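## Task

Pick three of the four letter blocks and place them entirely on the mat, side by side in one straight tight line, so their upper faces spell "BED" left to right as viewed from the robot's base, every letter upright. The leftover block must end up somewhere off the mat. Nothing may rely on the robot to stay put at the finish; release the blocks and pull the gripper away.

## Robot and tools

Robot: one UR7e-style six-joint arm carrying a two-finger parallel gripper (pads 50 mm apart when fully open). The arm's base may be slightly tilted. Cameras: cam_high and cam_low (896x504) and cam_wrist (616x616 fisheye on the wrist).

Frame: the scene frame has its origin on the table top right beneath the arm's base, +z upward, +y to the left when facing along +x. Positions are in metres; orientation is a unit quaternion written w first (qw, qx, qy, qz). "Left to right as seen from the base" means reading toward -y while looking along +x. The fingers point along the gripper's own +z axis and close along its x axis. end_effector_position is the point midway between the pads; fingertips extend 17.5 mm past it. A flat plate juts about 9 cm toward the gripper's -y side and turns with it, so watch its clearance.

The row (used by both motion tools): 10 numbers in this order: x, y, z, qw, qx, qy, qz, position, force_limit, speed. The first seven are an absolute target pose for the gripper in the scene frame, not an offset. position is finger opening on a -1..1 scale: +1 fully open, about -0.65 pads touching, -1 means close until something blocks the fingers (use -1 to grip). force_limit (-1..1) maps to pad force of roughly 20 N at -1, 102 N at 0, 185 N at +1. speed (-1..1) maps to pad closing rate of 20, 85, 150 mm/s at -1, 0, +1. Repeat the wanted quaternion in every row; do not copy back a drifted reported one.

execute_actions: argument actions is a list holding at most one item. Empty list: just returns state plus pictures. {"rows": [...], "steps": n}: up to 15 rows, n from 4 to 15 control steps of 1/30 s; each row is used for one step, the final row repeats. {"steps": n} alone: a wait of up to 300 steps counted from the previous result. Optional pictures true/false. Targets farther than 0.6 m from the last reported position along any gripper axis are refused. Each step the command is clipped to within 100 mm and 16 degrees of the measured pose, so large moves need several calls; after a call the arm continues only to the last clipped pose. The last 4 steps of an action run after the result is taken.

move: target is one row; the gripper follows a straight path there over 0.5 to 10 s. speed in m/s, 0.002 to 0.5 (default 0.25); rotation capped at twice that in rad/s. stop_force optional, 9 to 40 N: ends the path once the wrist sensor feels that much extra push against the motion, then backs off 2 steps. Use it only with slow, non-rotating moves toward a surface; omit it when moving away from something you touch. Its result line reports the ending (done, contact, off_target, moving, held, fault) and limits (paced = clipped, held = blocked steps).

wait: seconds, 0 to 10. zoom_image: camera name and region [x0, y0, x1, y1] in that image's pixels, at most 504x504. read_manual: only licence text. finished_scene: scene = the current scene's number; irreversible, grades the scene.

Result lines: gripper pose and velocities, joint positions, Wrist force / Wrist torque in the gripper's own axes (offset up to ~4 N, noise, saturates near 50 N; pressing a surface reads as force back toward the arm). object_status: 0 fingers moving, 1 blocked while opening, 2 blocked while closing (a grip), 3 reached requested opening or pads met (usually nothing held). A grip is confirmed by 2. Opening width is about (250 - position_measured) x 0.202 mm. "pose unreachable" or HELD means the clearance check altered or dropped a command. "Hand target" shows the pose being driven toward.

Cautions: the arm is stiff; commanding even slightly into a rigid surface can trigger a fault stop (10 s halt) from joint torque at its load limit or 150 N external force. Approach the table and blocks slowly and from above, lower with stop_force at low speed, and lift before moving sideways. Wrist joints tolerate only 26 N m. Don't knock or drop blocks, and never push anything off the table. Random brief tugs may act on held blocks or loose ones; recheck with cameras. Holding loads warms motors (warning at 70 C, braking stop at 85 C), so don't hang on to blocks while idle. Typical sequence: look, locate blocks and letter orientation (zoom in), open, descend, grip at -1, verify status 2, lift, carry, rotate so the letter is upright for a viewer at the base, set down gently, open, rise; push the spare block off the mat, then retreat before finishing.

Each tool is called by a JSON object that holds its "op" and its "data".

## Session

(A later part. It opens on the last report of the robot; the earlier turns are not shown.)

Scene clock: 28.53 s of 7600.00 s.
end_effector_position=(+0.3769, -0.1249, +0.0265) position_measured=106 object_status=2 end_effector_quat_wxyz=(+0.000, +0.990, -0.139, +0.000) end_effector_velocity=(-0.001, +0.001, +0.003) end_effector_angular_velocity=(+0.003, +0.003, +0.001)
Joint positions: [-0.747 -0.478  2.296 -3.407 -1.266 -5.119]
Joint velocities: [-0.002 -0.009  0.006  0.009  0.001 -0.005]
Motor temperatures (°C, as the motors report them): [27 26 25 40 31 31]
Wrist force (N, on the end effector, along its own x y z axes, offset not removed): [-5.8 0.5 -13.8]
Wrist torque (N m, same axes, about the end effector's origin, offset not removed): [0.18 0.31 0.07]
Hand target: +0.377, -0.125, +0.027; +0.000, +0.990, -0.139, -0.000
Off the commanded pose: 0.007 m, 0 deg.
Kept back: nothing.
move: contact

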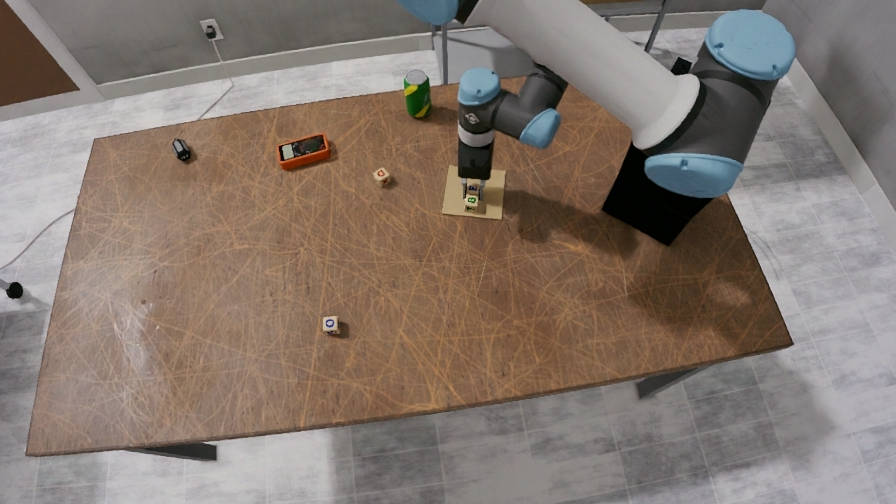

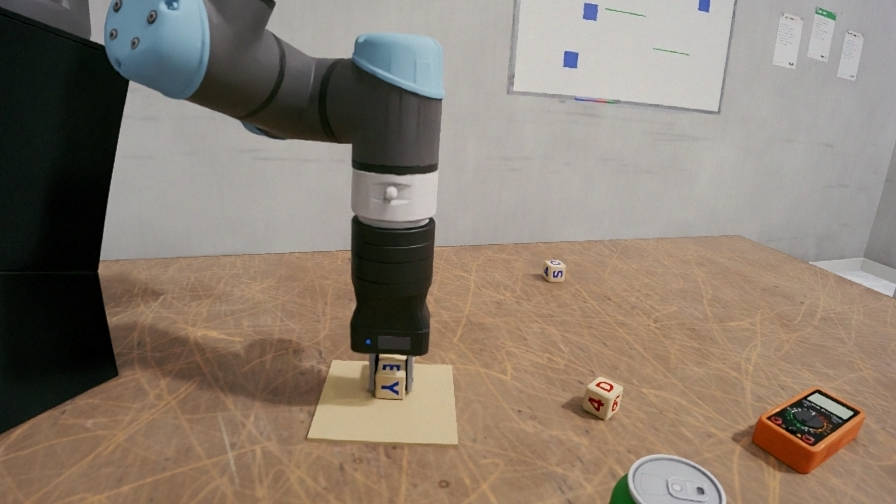

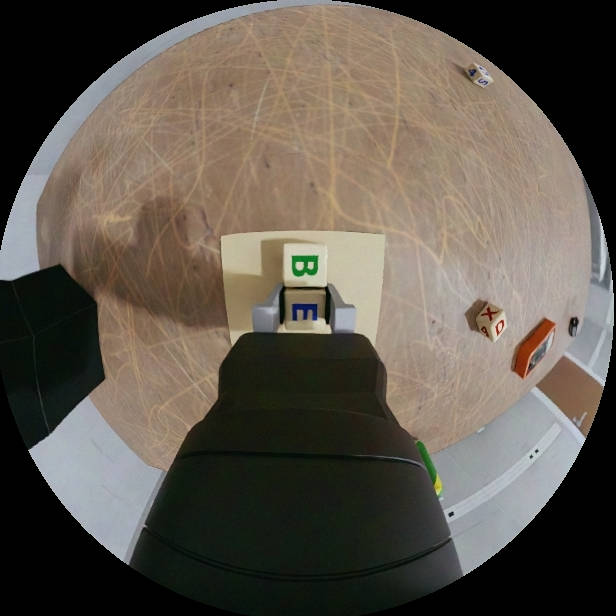

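{"op": "move", "data": {"target": [0.3768,-0.125,0.027,0,0.9903,-0.1392,0,1,-0.6,0]}}

{"op": "move", "data": {"target": [0.3768,-0.125,0.08,0,0.9903,-0.1392,0,1,-0.6,0]}}

{"op": "move", "data": {"target": [0.578,-0.21,0.09,0,0.9903,-0.1392,0,1,-0.6,0]}}

{"op": "zoom_image", "data": {"camera": "cam_wrist", "region": [220,180,400,360]}}

Scene clock: 29.47 s of 7600.00 s.
end_effector_position=(+0.3768, -0.1250, +0.0270) position_measured=3 object_status=3 end_effector_quat_wxyz=(+0.000, +0.990, -0.139, -0.000) end_effector_velocity=(-0.000, +0.000, -0.000) end_effector_angular_velocity=(+0.001, +0.001, -0.001)
Joint positions: [-0.748 -0.479  2.297 -3.406 -1.266 -5.119]
Joint velocities: [-0.     0.001 -0.     0.001 -0.    -0.   ]
Motor temperatures (°C, as the motors report them): [27 26 25 40 31 31]
Wrist force (N, on the end effector, along its own x y z axes, offset not removed): [-1.4 0.5 -1.9]
Wrist torque (N m, same axes, about the end effector's origin, offset not removed): [-0.04 0.36 0.17]
Hand target: +0.377, -0.125, +0.027; -0.000, +0.990, -0.139, -0.000
Off the commanded pose: 0.000 m, 0 deg.
Kept back: nothing.
move: done

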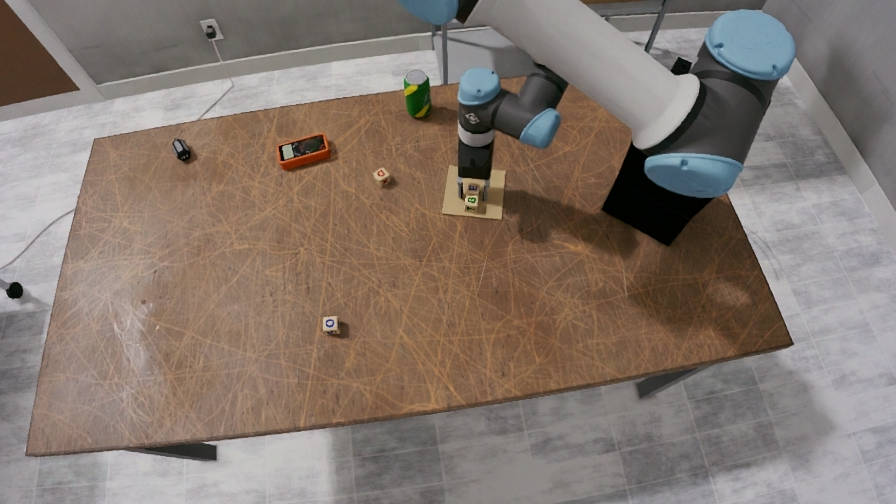

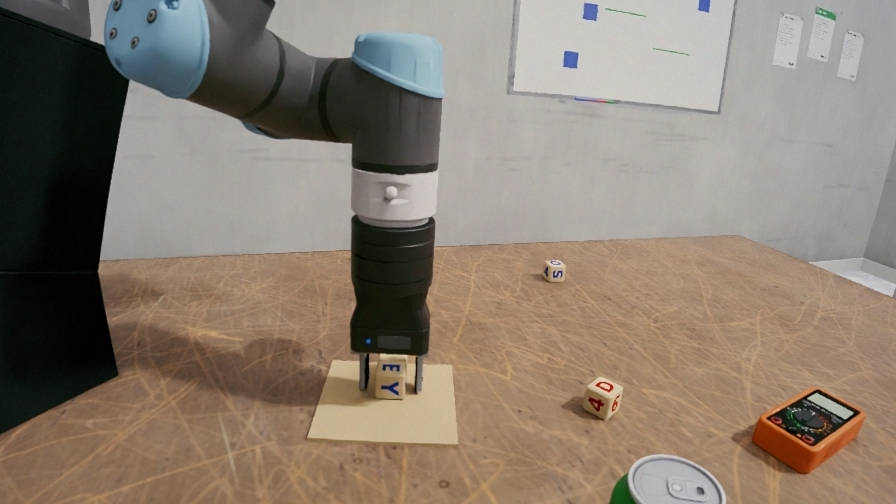

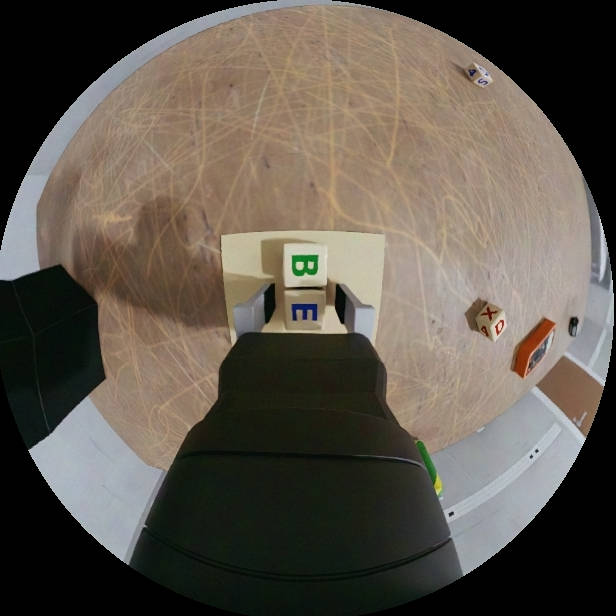

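Scene clock: 30.33 s of 7600.00 s.
end_effector_position=(+0.3768, -0.1250, +0.0798) position_measured=3 object_status=3 end_effector_quat_wxyz=(-0.000, +0.990, -0.139, +0.000) end_effector_velocity=(-0.000, +0.000, +0.002) end_effector_angular_velocity=(+0.002, +0.001, +0.000)
Joint positions: [-0.79  -0.641  2.38  -3.314 -1.265 -5.163]
Joint velocities: [-0.001 -0.006  0.002  0.007  0.001 -0.002]
Motor temperatures (°C, as the motors report them): [27 26 25 40 31 31]
Wrist force (N, on the end effector, along its own x y z axes, offset not removed): [-2.3 3.0 -1.7]
Wrist torque (N m, same axes, about the end effector's origin, offset not removed): [0.32 0.54 0.04]
Hand target: +0.377, -0.125, +0.080; -0.000, +0.990, -0.139, +0.000
Off the commanded pose: 0.000 m, 0 deg.
Kept back: nothing.
move: done

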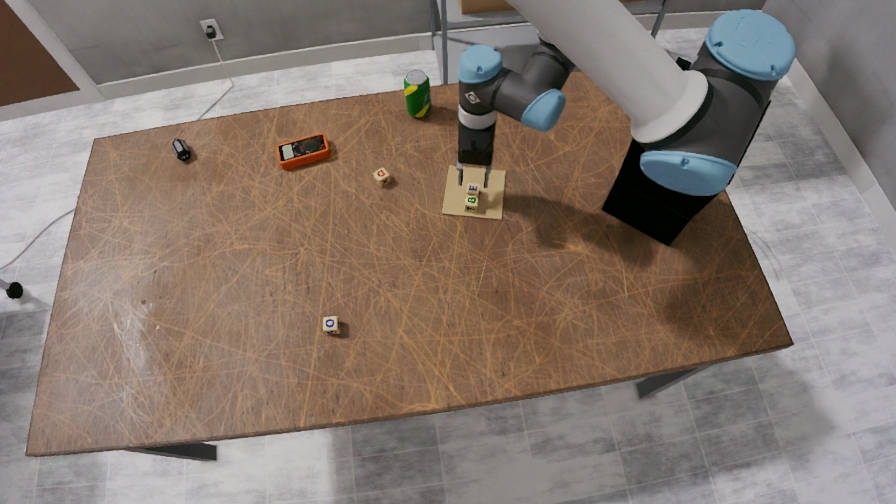

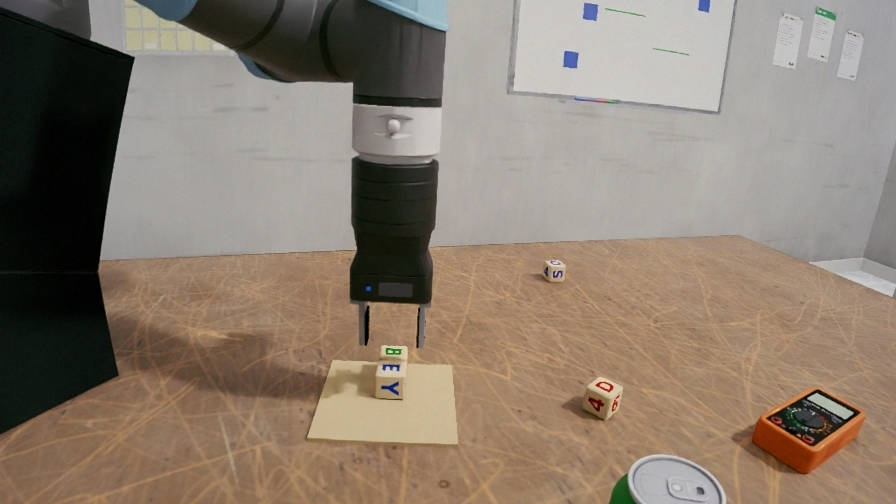

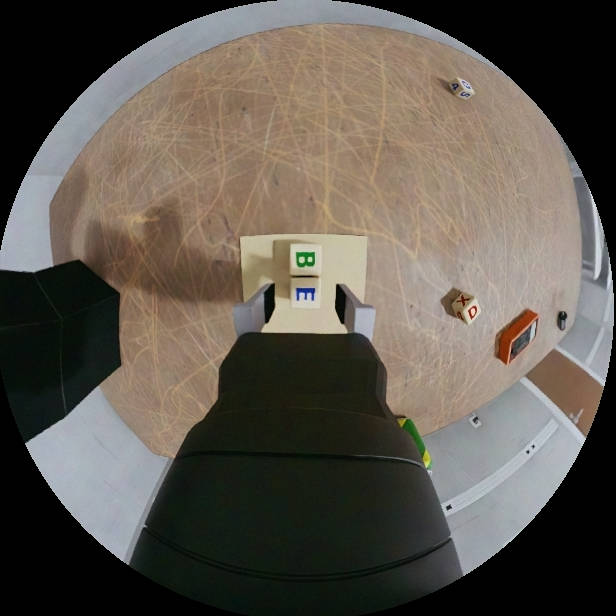

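Scene clock: 31.77 s of 7600.00 s.
end_effector_position=(+0.5780, -0.2097, +0.0899) position_measured=3 object_status=3 end_effector_quat_wxyz=(+0.000, +0.990, -0.139, +0.000) end_effector_velocity=(+0.001, -0.001, -0.001) end_effector_angular_velocity=(+0.001, +0.002, +0.000)
Joint positions: [-0.68  -0.641  1.794 -2.763 -1.268 -5.048]
Joint velocities: [ 0.001  0.002 -0.006  0.006 -0.    -0.001]
Motor temperatures (°C, as the motors report them): [27 26 25 40 31 31]
Wrist force (N, on the end effector, along its own x y z axes, offset not removed): [0.0 2.2 -3.9]
Wrist torque (N m, same axes, about the end effector's origin, offset not removed): [0.12 0.10 0.13]
Hand target: +0.578, -0.210, +0.090; +0.000, +0.990, -0.139, +0.000
Off the commanded pose: 0.000 m, 0 deg.
Kept back: nothing.
move: done

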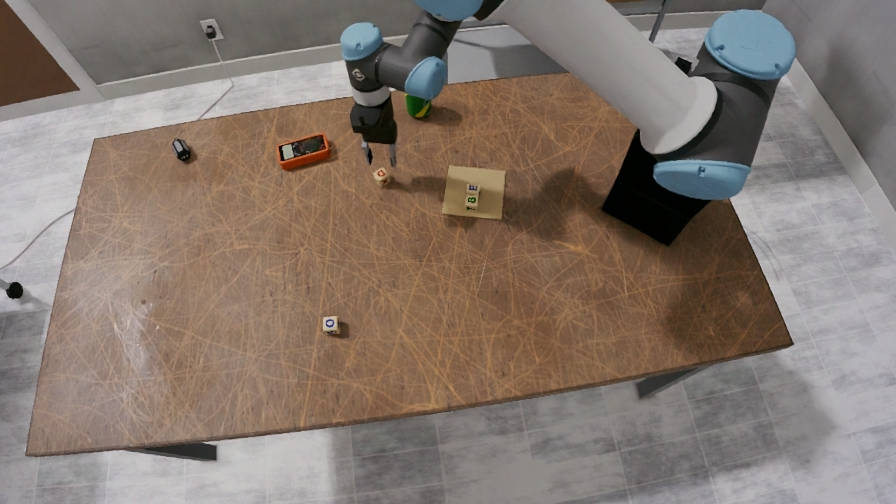

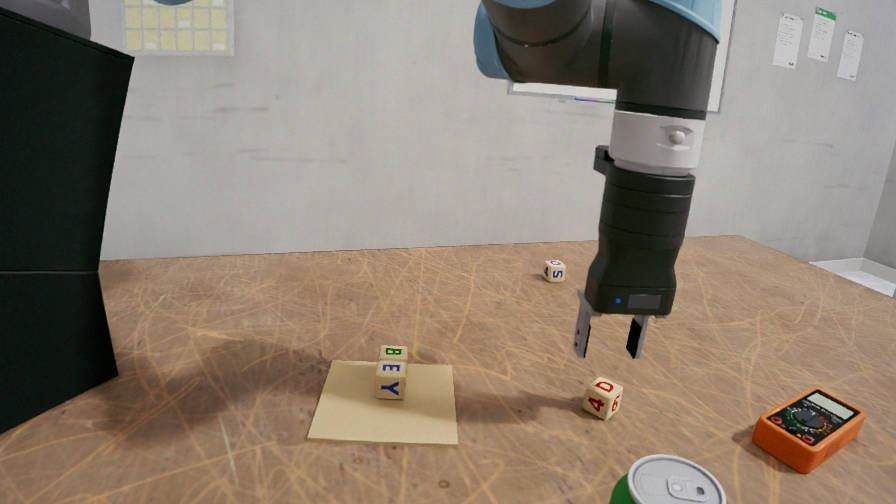

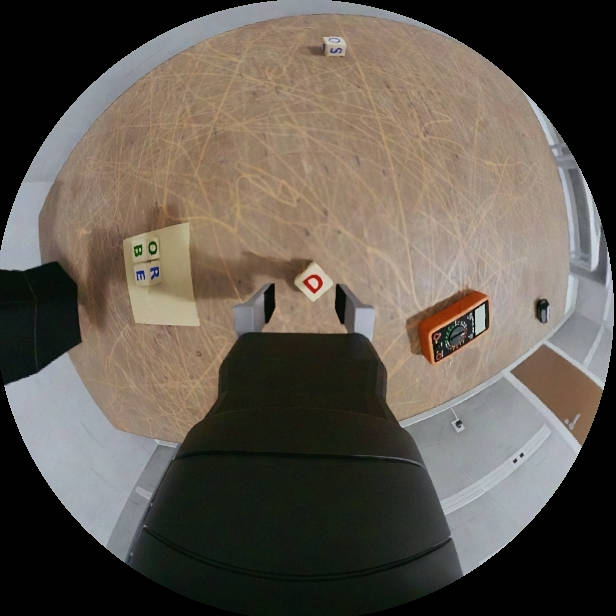

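Region (220, 180, 400, 360) of cam_wrist's 616x616 image, scaled by 2.800, with more detail than that image has.

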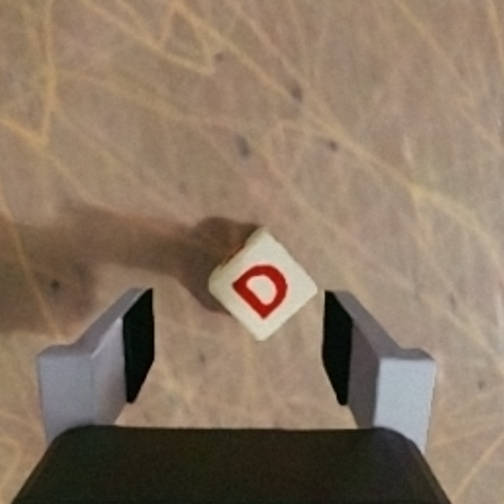

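{"op": "move", "data": {"target": [0.588,-0.204,0.065,0,0.8572,-0.515,0,1,-0.6,0]}}

{"op": "zoom_image", "data": {"camera": "cam_wrist", "region": [220,200,400,380]}}

Scene clock: 34.10 s of 7600.00 s.
end_effector_position=(+0.5880, -0.2040, +0.0650) position_measured=3 object_status=3 end_effector_quat_wxyz=(-0.000, +0.857, -0.515, -0.000) end_effector_velocity=(-0.000, +0.000, -0.000) end_effector_angular_velocity=(-0.001, +0.000, -0.008)
Joint positions: [-0.649 -0.601  1.807 -2.825 -1.269 -4.213]
Joint velocities: [ 0.001  0.     0.001 -0.001 -0.001  0.009]
Motor temperatures (°C, as the motors report them): [27 26 25 40 31 31]
Wrist force (N, on the end effector, along its own x y z axes, offset not removed): [-0.4 1.5 -0.7]
Wrist torque (N m, same axes, about the end effector's origin, offset not removed): [0.07 0.20 0.09]
Hand target: +0.588, -0.204, +0.065; +0.000, +0.857, -0.515, +0.000
Off the commanded pose: 0.000 m, 0 deg.
Kept back: nothing.
move: done

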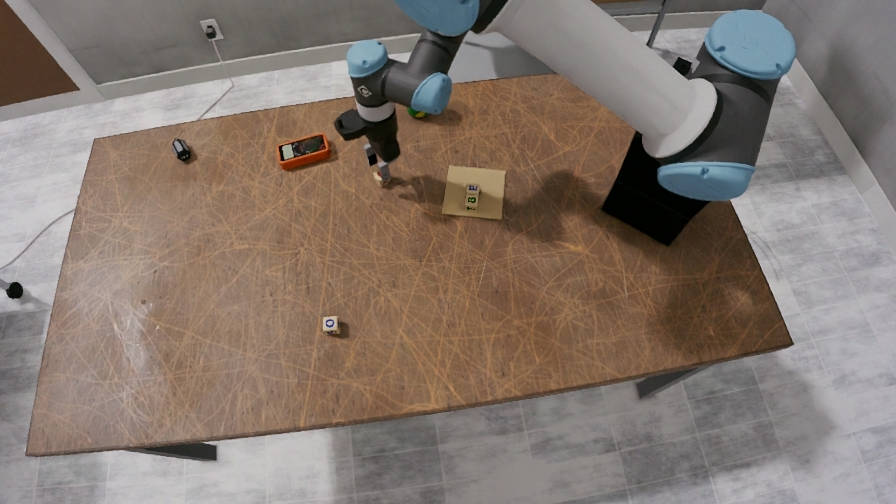

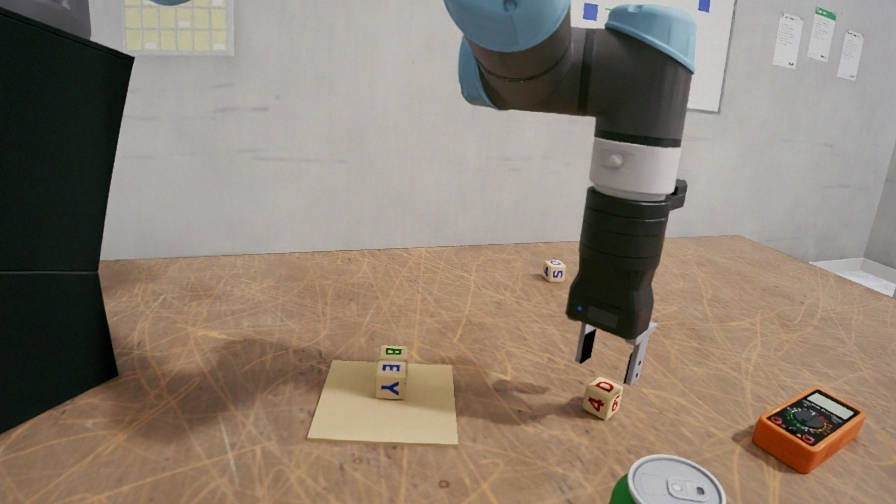

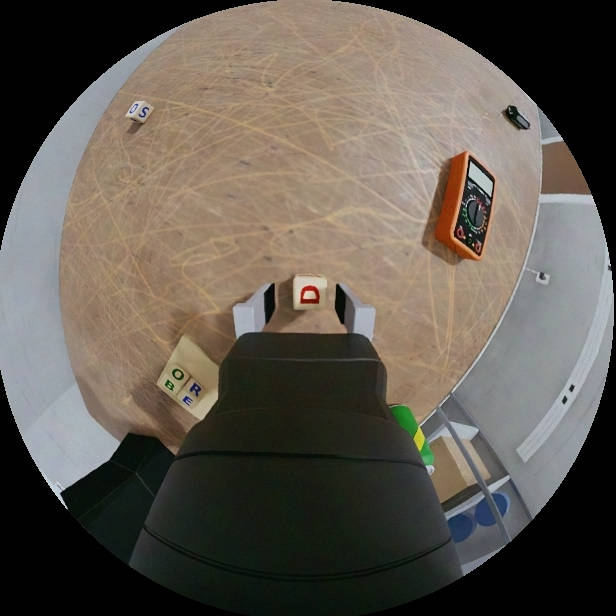

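Region (220, 200, 400, 380) of cam_wrist's 616x616 image, scaled by 2.800, with more detail than that image has.

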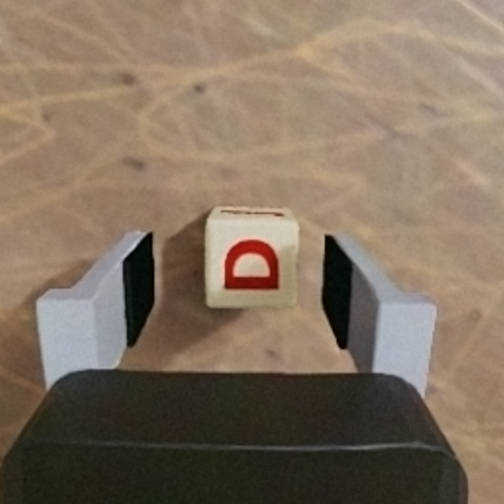

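Shift 4 mm right, 2 mm forward.

{"op": "move", "data": {"target": [0.5917,-0.2066,0.025,0,0.8572,-0.515,0,1,-0.6,0], "speed": 0.08}}

{"op": "move", "data": {"target": [0.5917,-0.2066,0.025,0,0.8572,-0.515,0,-1,-0.6,0]}}

{"op": "move", "data": {"target": [0.57,-0.19,0.08,0,0.8572,-0.515,0,-1,-0.6,0]}}

{"op": "move", "data": {"target": [0.365,-0.167,0.065,0,-0.1392,-0.9903,0,-1,-0.6,0], "speed": 0.4}}

Scene clock: 35.27 s of 7600.00 s.
end_effector_position=(+0.5917, -0.2066, +0.0251) position_measured=3 object_status=3 end_effector_quat_wxyz=(+0.000, +0.857, -0.515, +0.000) end_effector_velocity=(+0.000, -0.000, -0.001) end_effector_angular_velocity=(-0.000, -0.001, +0.000)
Joint positions: [-0.629 -0.507  1.745 -2.864 -1.27  -4.192]
Joint velocities: [ 0.     0.003 -0.002 -0.001  0.     0.   ]
Motor temperatures (°C, as the motors report them): [27 26 25 40 31 31]
Wrist force (N, on the end effector, along its own x y z axes, offset not removed): [-0.3 0.8 -2.5]
Wrist torque (N m, same axes, about the end effector's origin, offset not removed): [-0.07 0.19 0.13]
Hand target: +0.592, -0.207, +0.025; +0.000, +0.857, -0.515, +0.000
Off the commanded pose: 0.000 m, 0 deg.
Kept back: nothing.
move: done

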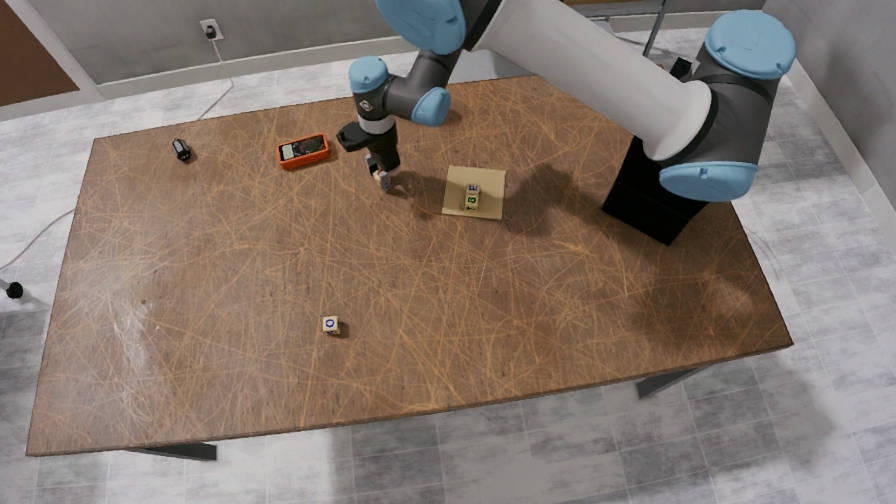

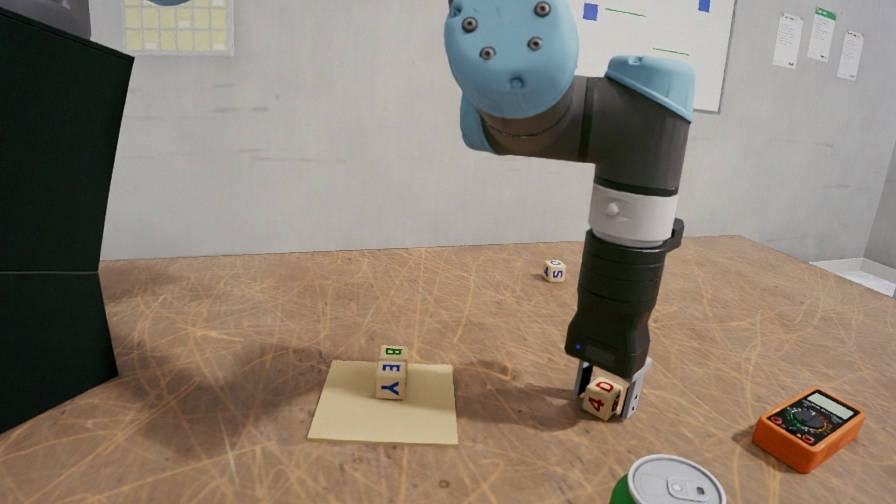

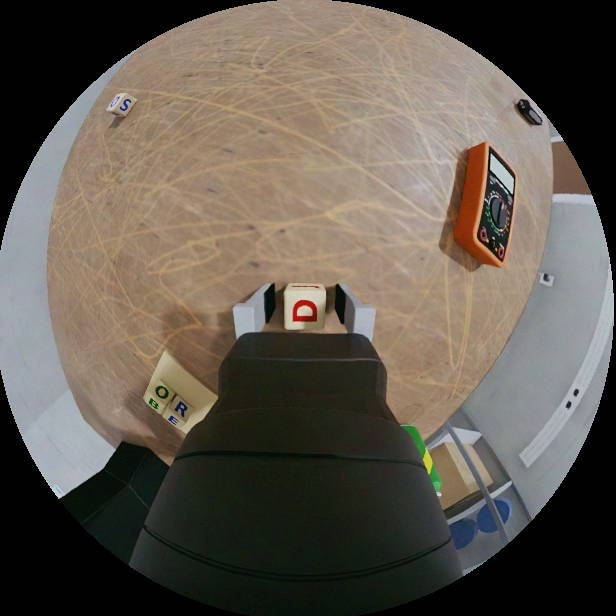

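Scene clock: 35.97 s of 7600.00 s.
end_effector_position=(+0.5917, -0.2066, +0.0250) position_measured=106 object_status=2 end_effector_quat_wxyz=(+0.000, +0.857, -0.515, +0.000) end_effector_velocity=(+0.000, -0.001, +0.000) end_effector_angular_velocity=(-0.003, -0.000, +0.000)
Joint positions: [-0.629 -0.507  1.745 -2.864 -1.27  -4.192]
Joint velocities: [-0.    -0.    -0.    -0.001 -0.002  0.   ]
Motor temperatures (°C, as the motors report them): [27 26 25 40 31 31]
Wrist force (N, on the end effector, along its own x y z axes, offset not removed): [-1.4 2.4 -5.3]
Wrist torque (N m, same axes, about the end effector's origin, offset not removed): [0.13 0.11 0.11]
Hand target: +0.592, -0.207, +0.025; +0.000, +0.857, -0.515, +0.000
Off the commanded pose: 0.000 m, 0 deg.
Kept back: nothing.
move: done

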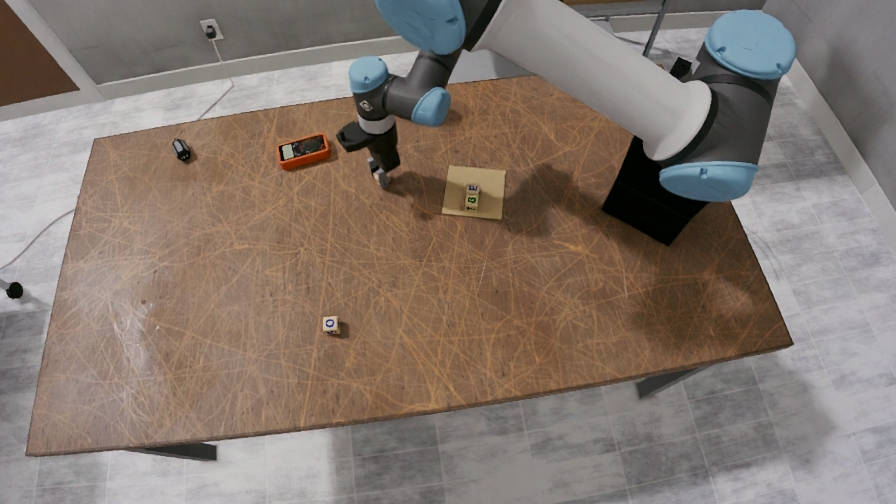

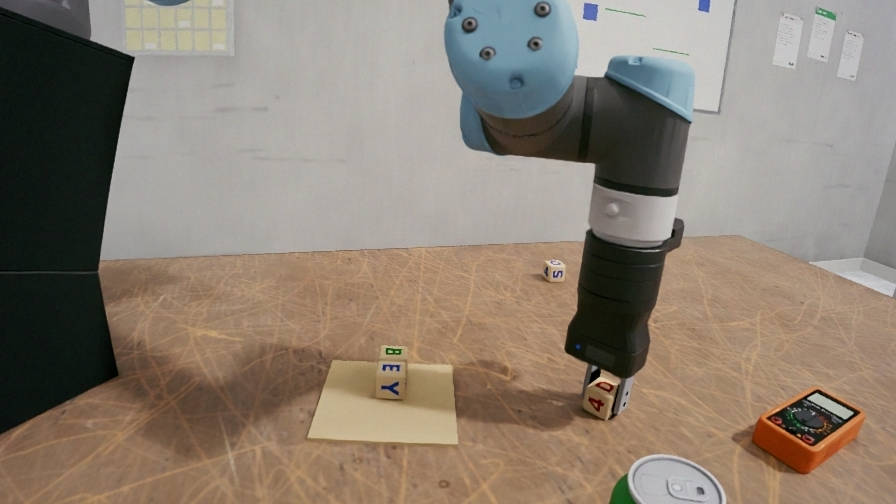

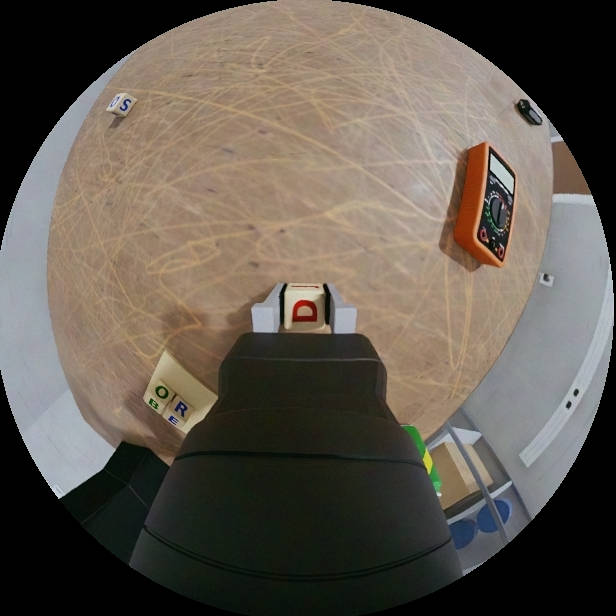

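Scene clock: 36.87 s of 7600.00 s.
end_effector_position=(+0.5700, -0.1900, +0.0799) position_measured=106 object_status=2 end_effector_quat_wxyz=(-0.000, +0.857, -0.515, -0.000) end_effector_velocity=(-0.001, +0.001, +0.001) end_effector_angular_velocity=(+0.002, +0.001, -0.000)
Joint positions: [-0.653 -0.653  1.889 -2.854 -1.269 -4.218]
Joint velocities: [-0.001 -0.003  0.002  0.003  0.001 -0.001]
Motor temperatures (°C, as the motors report them): [27 26 25 40 31 31]
Wrist force (N, on the end effector, along its own x y z axes, offset not removed): [0.9 0.5 -1.2]
Wrist torque (N m, same axes, about the end effector's origin, offset not removed): [-0.11 -0.02 0.04]
Hand target: +0.570, -0.190, +0.080; -0.000, +0.857, -0.515, -0.000
Off the commanded pose: 0.000 m, 0 deg.
Kept back: nothing.
move: done

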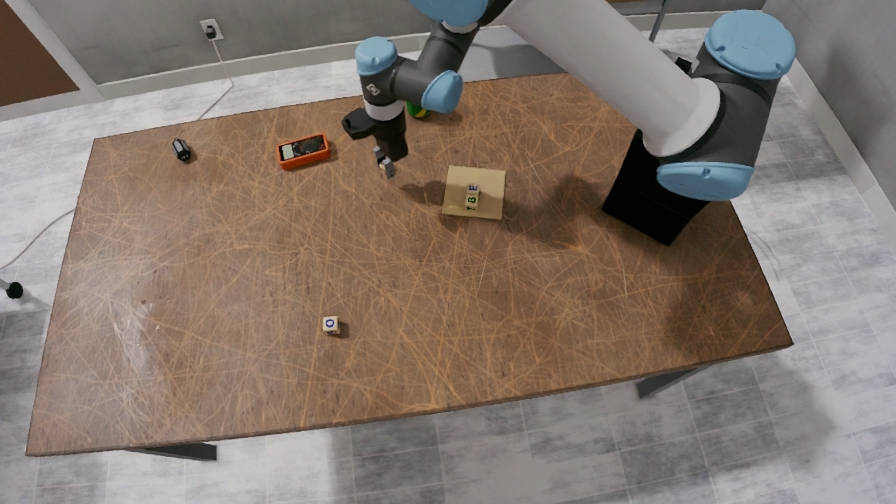

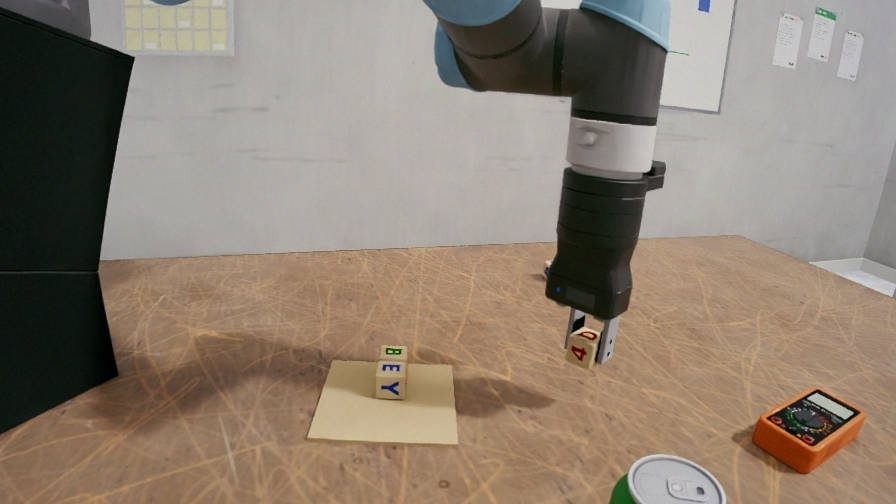

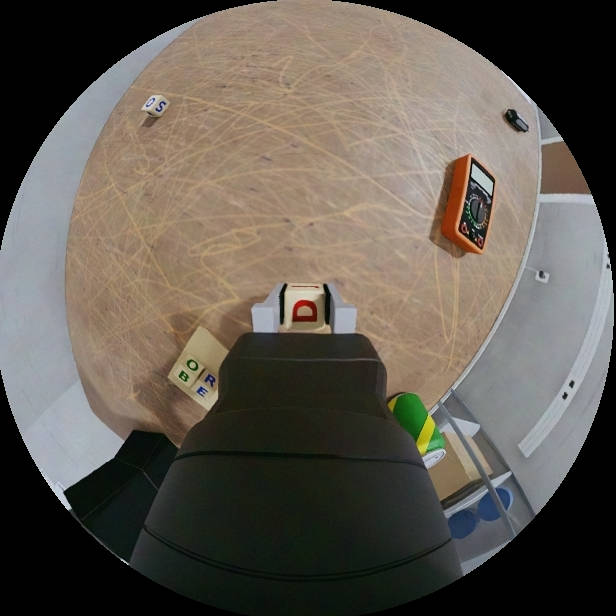

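Scene clock: 40.33 s of 7600.00 s.
end_effector_position=(+0.3650, -0.1672, +0.0651) position_measured=106 object_status=2 end_effector_quat_wxyz=(-0.000, +0.139, +0.990, +0.000) end_effector_velocity=(-0.000, +0.001, +0.000) end_effector_angular_velocity=(+0.000, -0.001, -0.006)
Joint positions: [-0.764 -0.598  2.361 -3.346 -1.265 -1.995]
Joint velocities: [-0.     0.     0.002 -0.003  0.001  0.007]
Motor temperatures (°C, as the motors report them): [27 26 25 40 31 31]
Wrist force (N, on the end effector, along its own x y z axes, offset not removed): [-0.5 2.4 -2.0]
Wrist torque (N m, same axes, about the end effector's origin, offset not removed): [0.21 0.17 0.06]
Hand target: +0.365, -0.167, +0.065; -0.000, +0.139, +0.990, +0.000
Off the commanded pose: 0.000 m, 0 deg.
Kept back: nothing.
move: done

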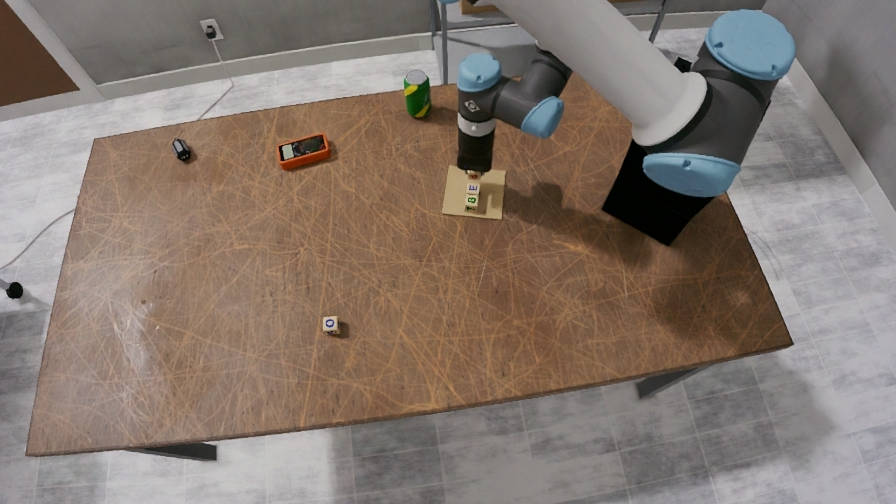

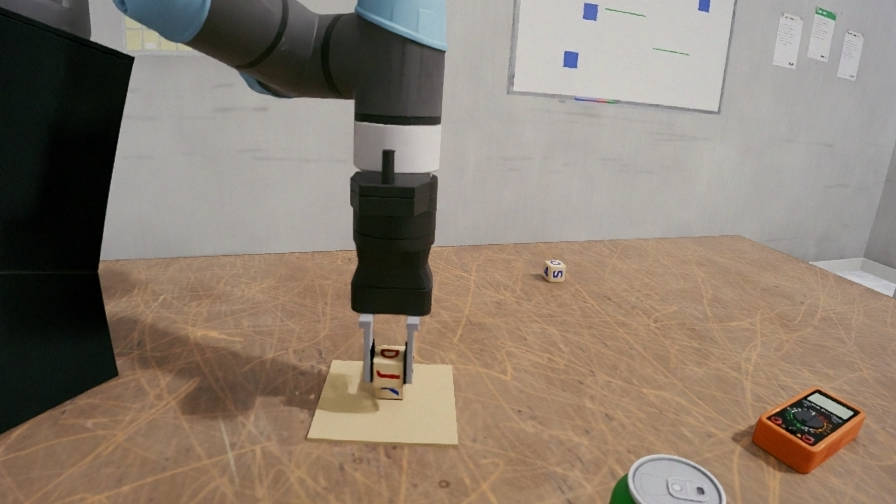

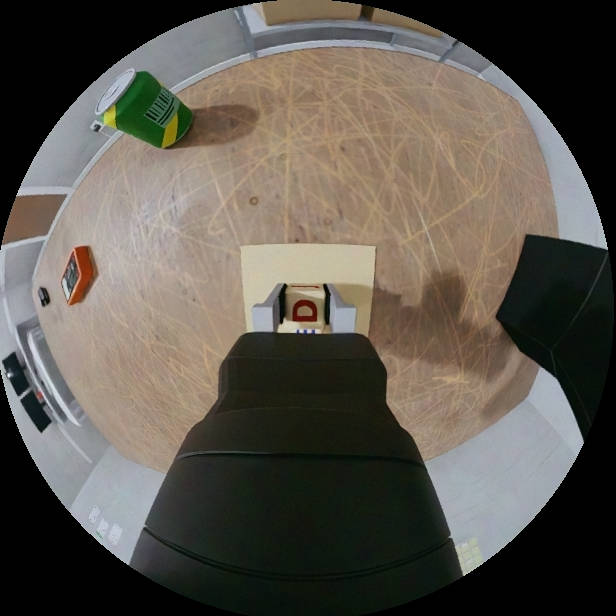

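{"op": "move", "data": {"target": [0.3653,-0.166,0.036,0,-0.1392,-0.9903,0,-1,-0.6,0], "speed": 0.025, "stop_force": 9}}

{"op": "move", "data": {"target": [0.3653,-0.166,0.02,0,-0.1392,-0.9903,0,-1,-0.6,0], "speed": 0.012, "stop_force": 9}}

{"op": "zoom_image", "data": {"camera": "cam_wrist", "region": [240,250,370,380]}}

Scene clock: 42.03 s of 7600.00 s.
end_effector_position=(+0.3653, -0.1660, +0.0361) position_measured=106 object_status=2 end_effector_quat_wxyz=(-0.000, +0.139, +0.990, -0.000) end_effector_velocity=(+0.000, -0.000, -0.001) end_effector_angular_velocity=(-0.001, -0.001, +0.000)
Joint positions: [-0.738 -0.51   2.315 -3.397 -1.266 -1.967]
Joint velocities: [ 0.001  0.004 -0.002 -0.003  0.     0.001]
Motor temperatures (°C, as the motors report them): [27 26 25 40 31 31]
Wrist force (N, on the end effector, along its own x y z axes, offset not removed): [-0.5 0.9 -1.8]
Wrist torque (N m, same axes, about the end effector's origin, offset not removed): [-0.02 0.16 0.13]
Hand target: +0.365, -0.166, +0.036; +0.000, +0.139, +0.990, -0.000
Off the commanded pose: 0.000 m, 0 deg.
Kept back: nothing.
move: done

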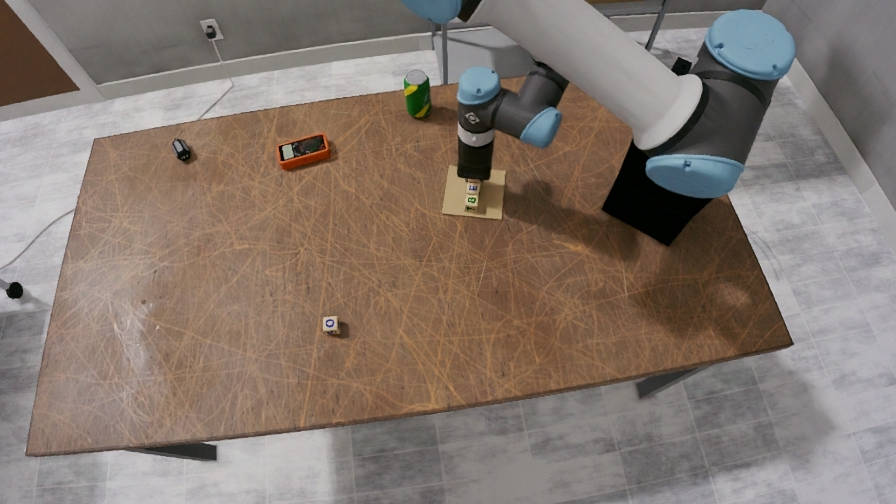

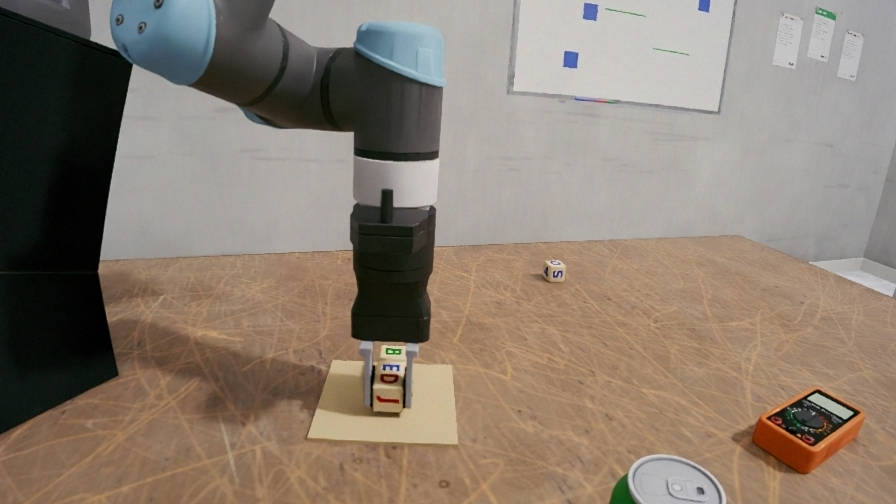

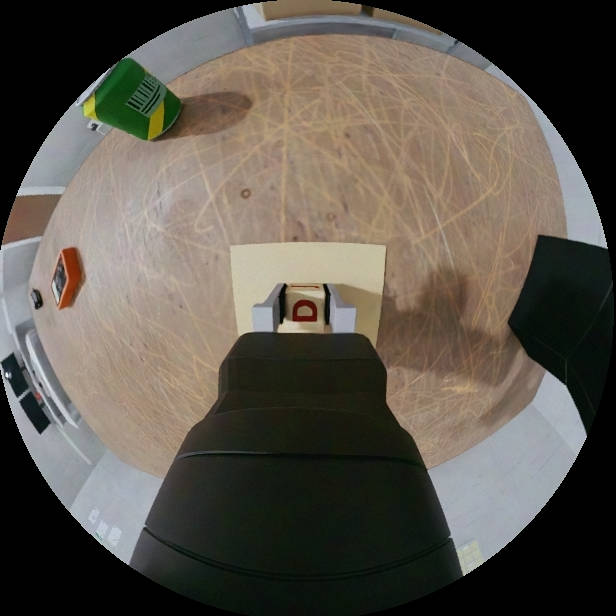

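Scene clock: 43.03 s of 7600.00 s.
end_effector_position=(+0.3653, -0.1660, +0.0285) position_measured=106 object_status=2 end_effector_quat_wxyz=(-0.000, +0.139, +0.990, -0.000) end_effector_velocity=(-0.001, +0.001, +0.003) end_effector_angular_velocity=(+0.003, +0.003, +0.001)
Joint positions: [-0.732 -0.488  2.302 -3.408 -1.266 -1.961]
Joint velocities: [-0.003 -0.008  0.006  0.007  0.001 -0.005]
Motor temperatures (°C, as the motors report them): [27 26 25 40 31 31]
Wrist force (N, on the end effector, along its own x y z axes, offset not removed): [5.1 -1.8 -21.9]
Wrist torque (N m, same axes, about the end effector's origin, offset not removed): [-0.38 0.64 0.11]
Hand target: +0.365, -0.166, +0.029; -0.000, +0.139, +0.990, +0.000
Off the commanded pose: 0.009 m, 0 deg.
Kept back: nothing.
move: contact

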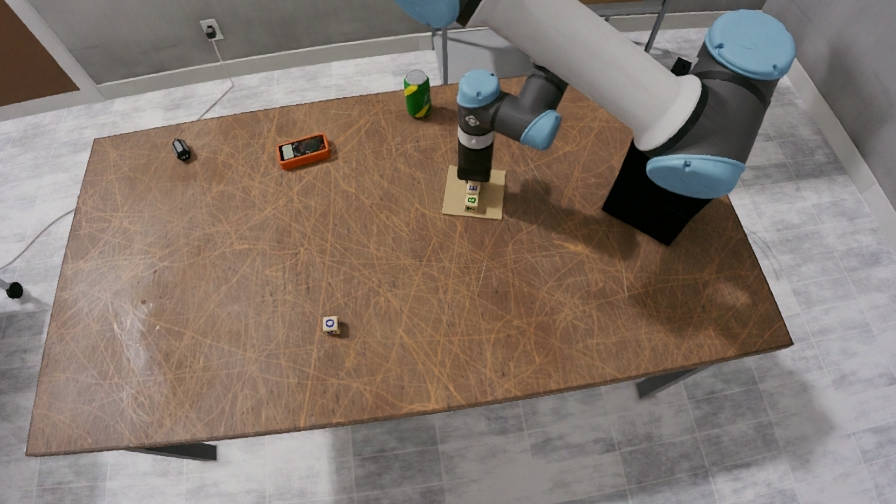

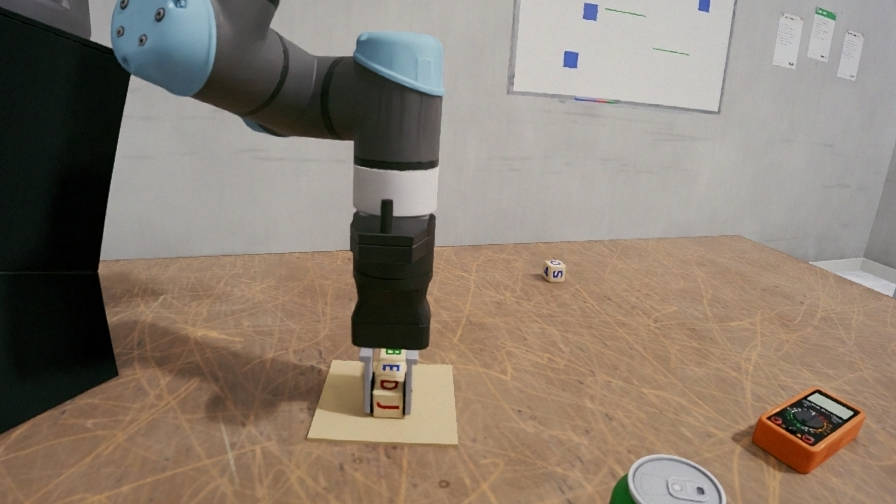

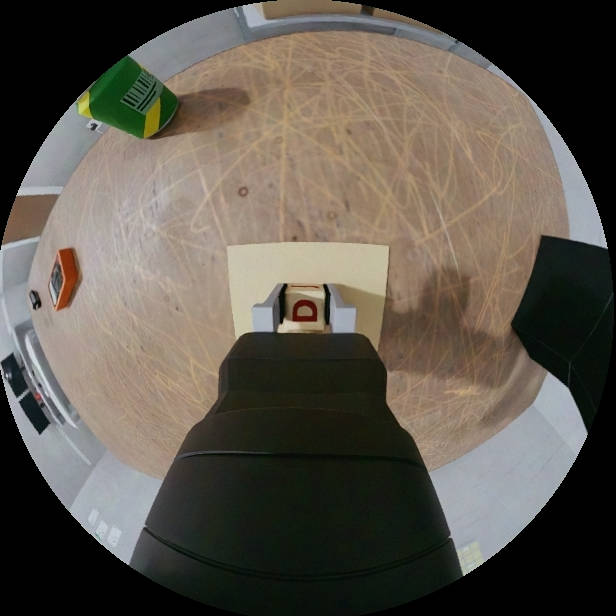

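Region (240, 250, 370, 380) of cam_wrist's 616x616 image, scaled by 3.877, with more detail than that image has.

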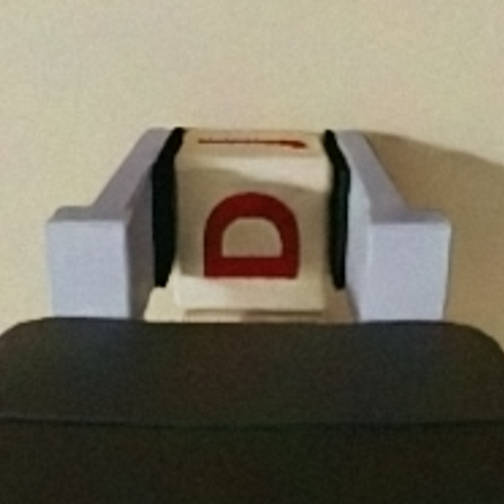

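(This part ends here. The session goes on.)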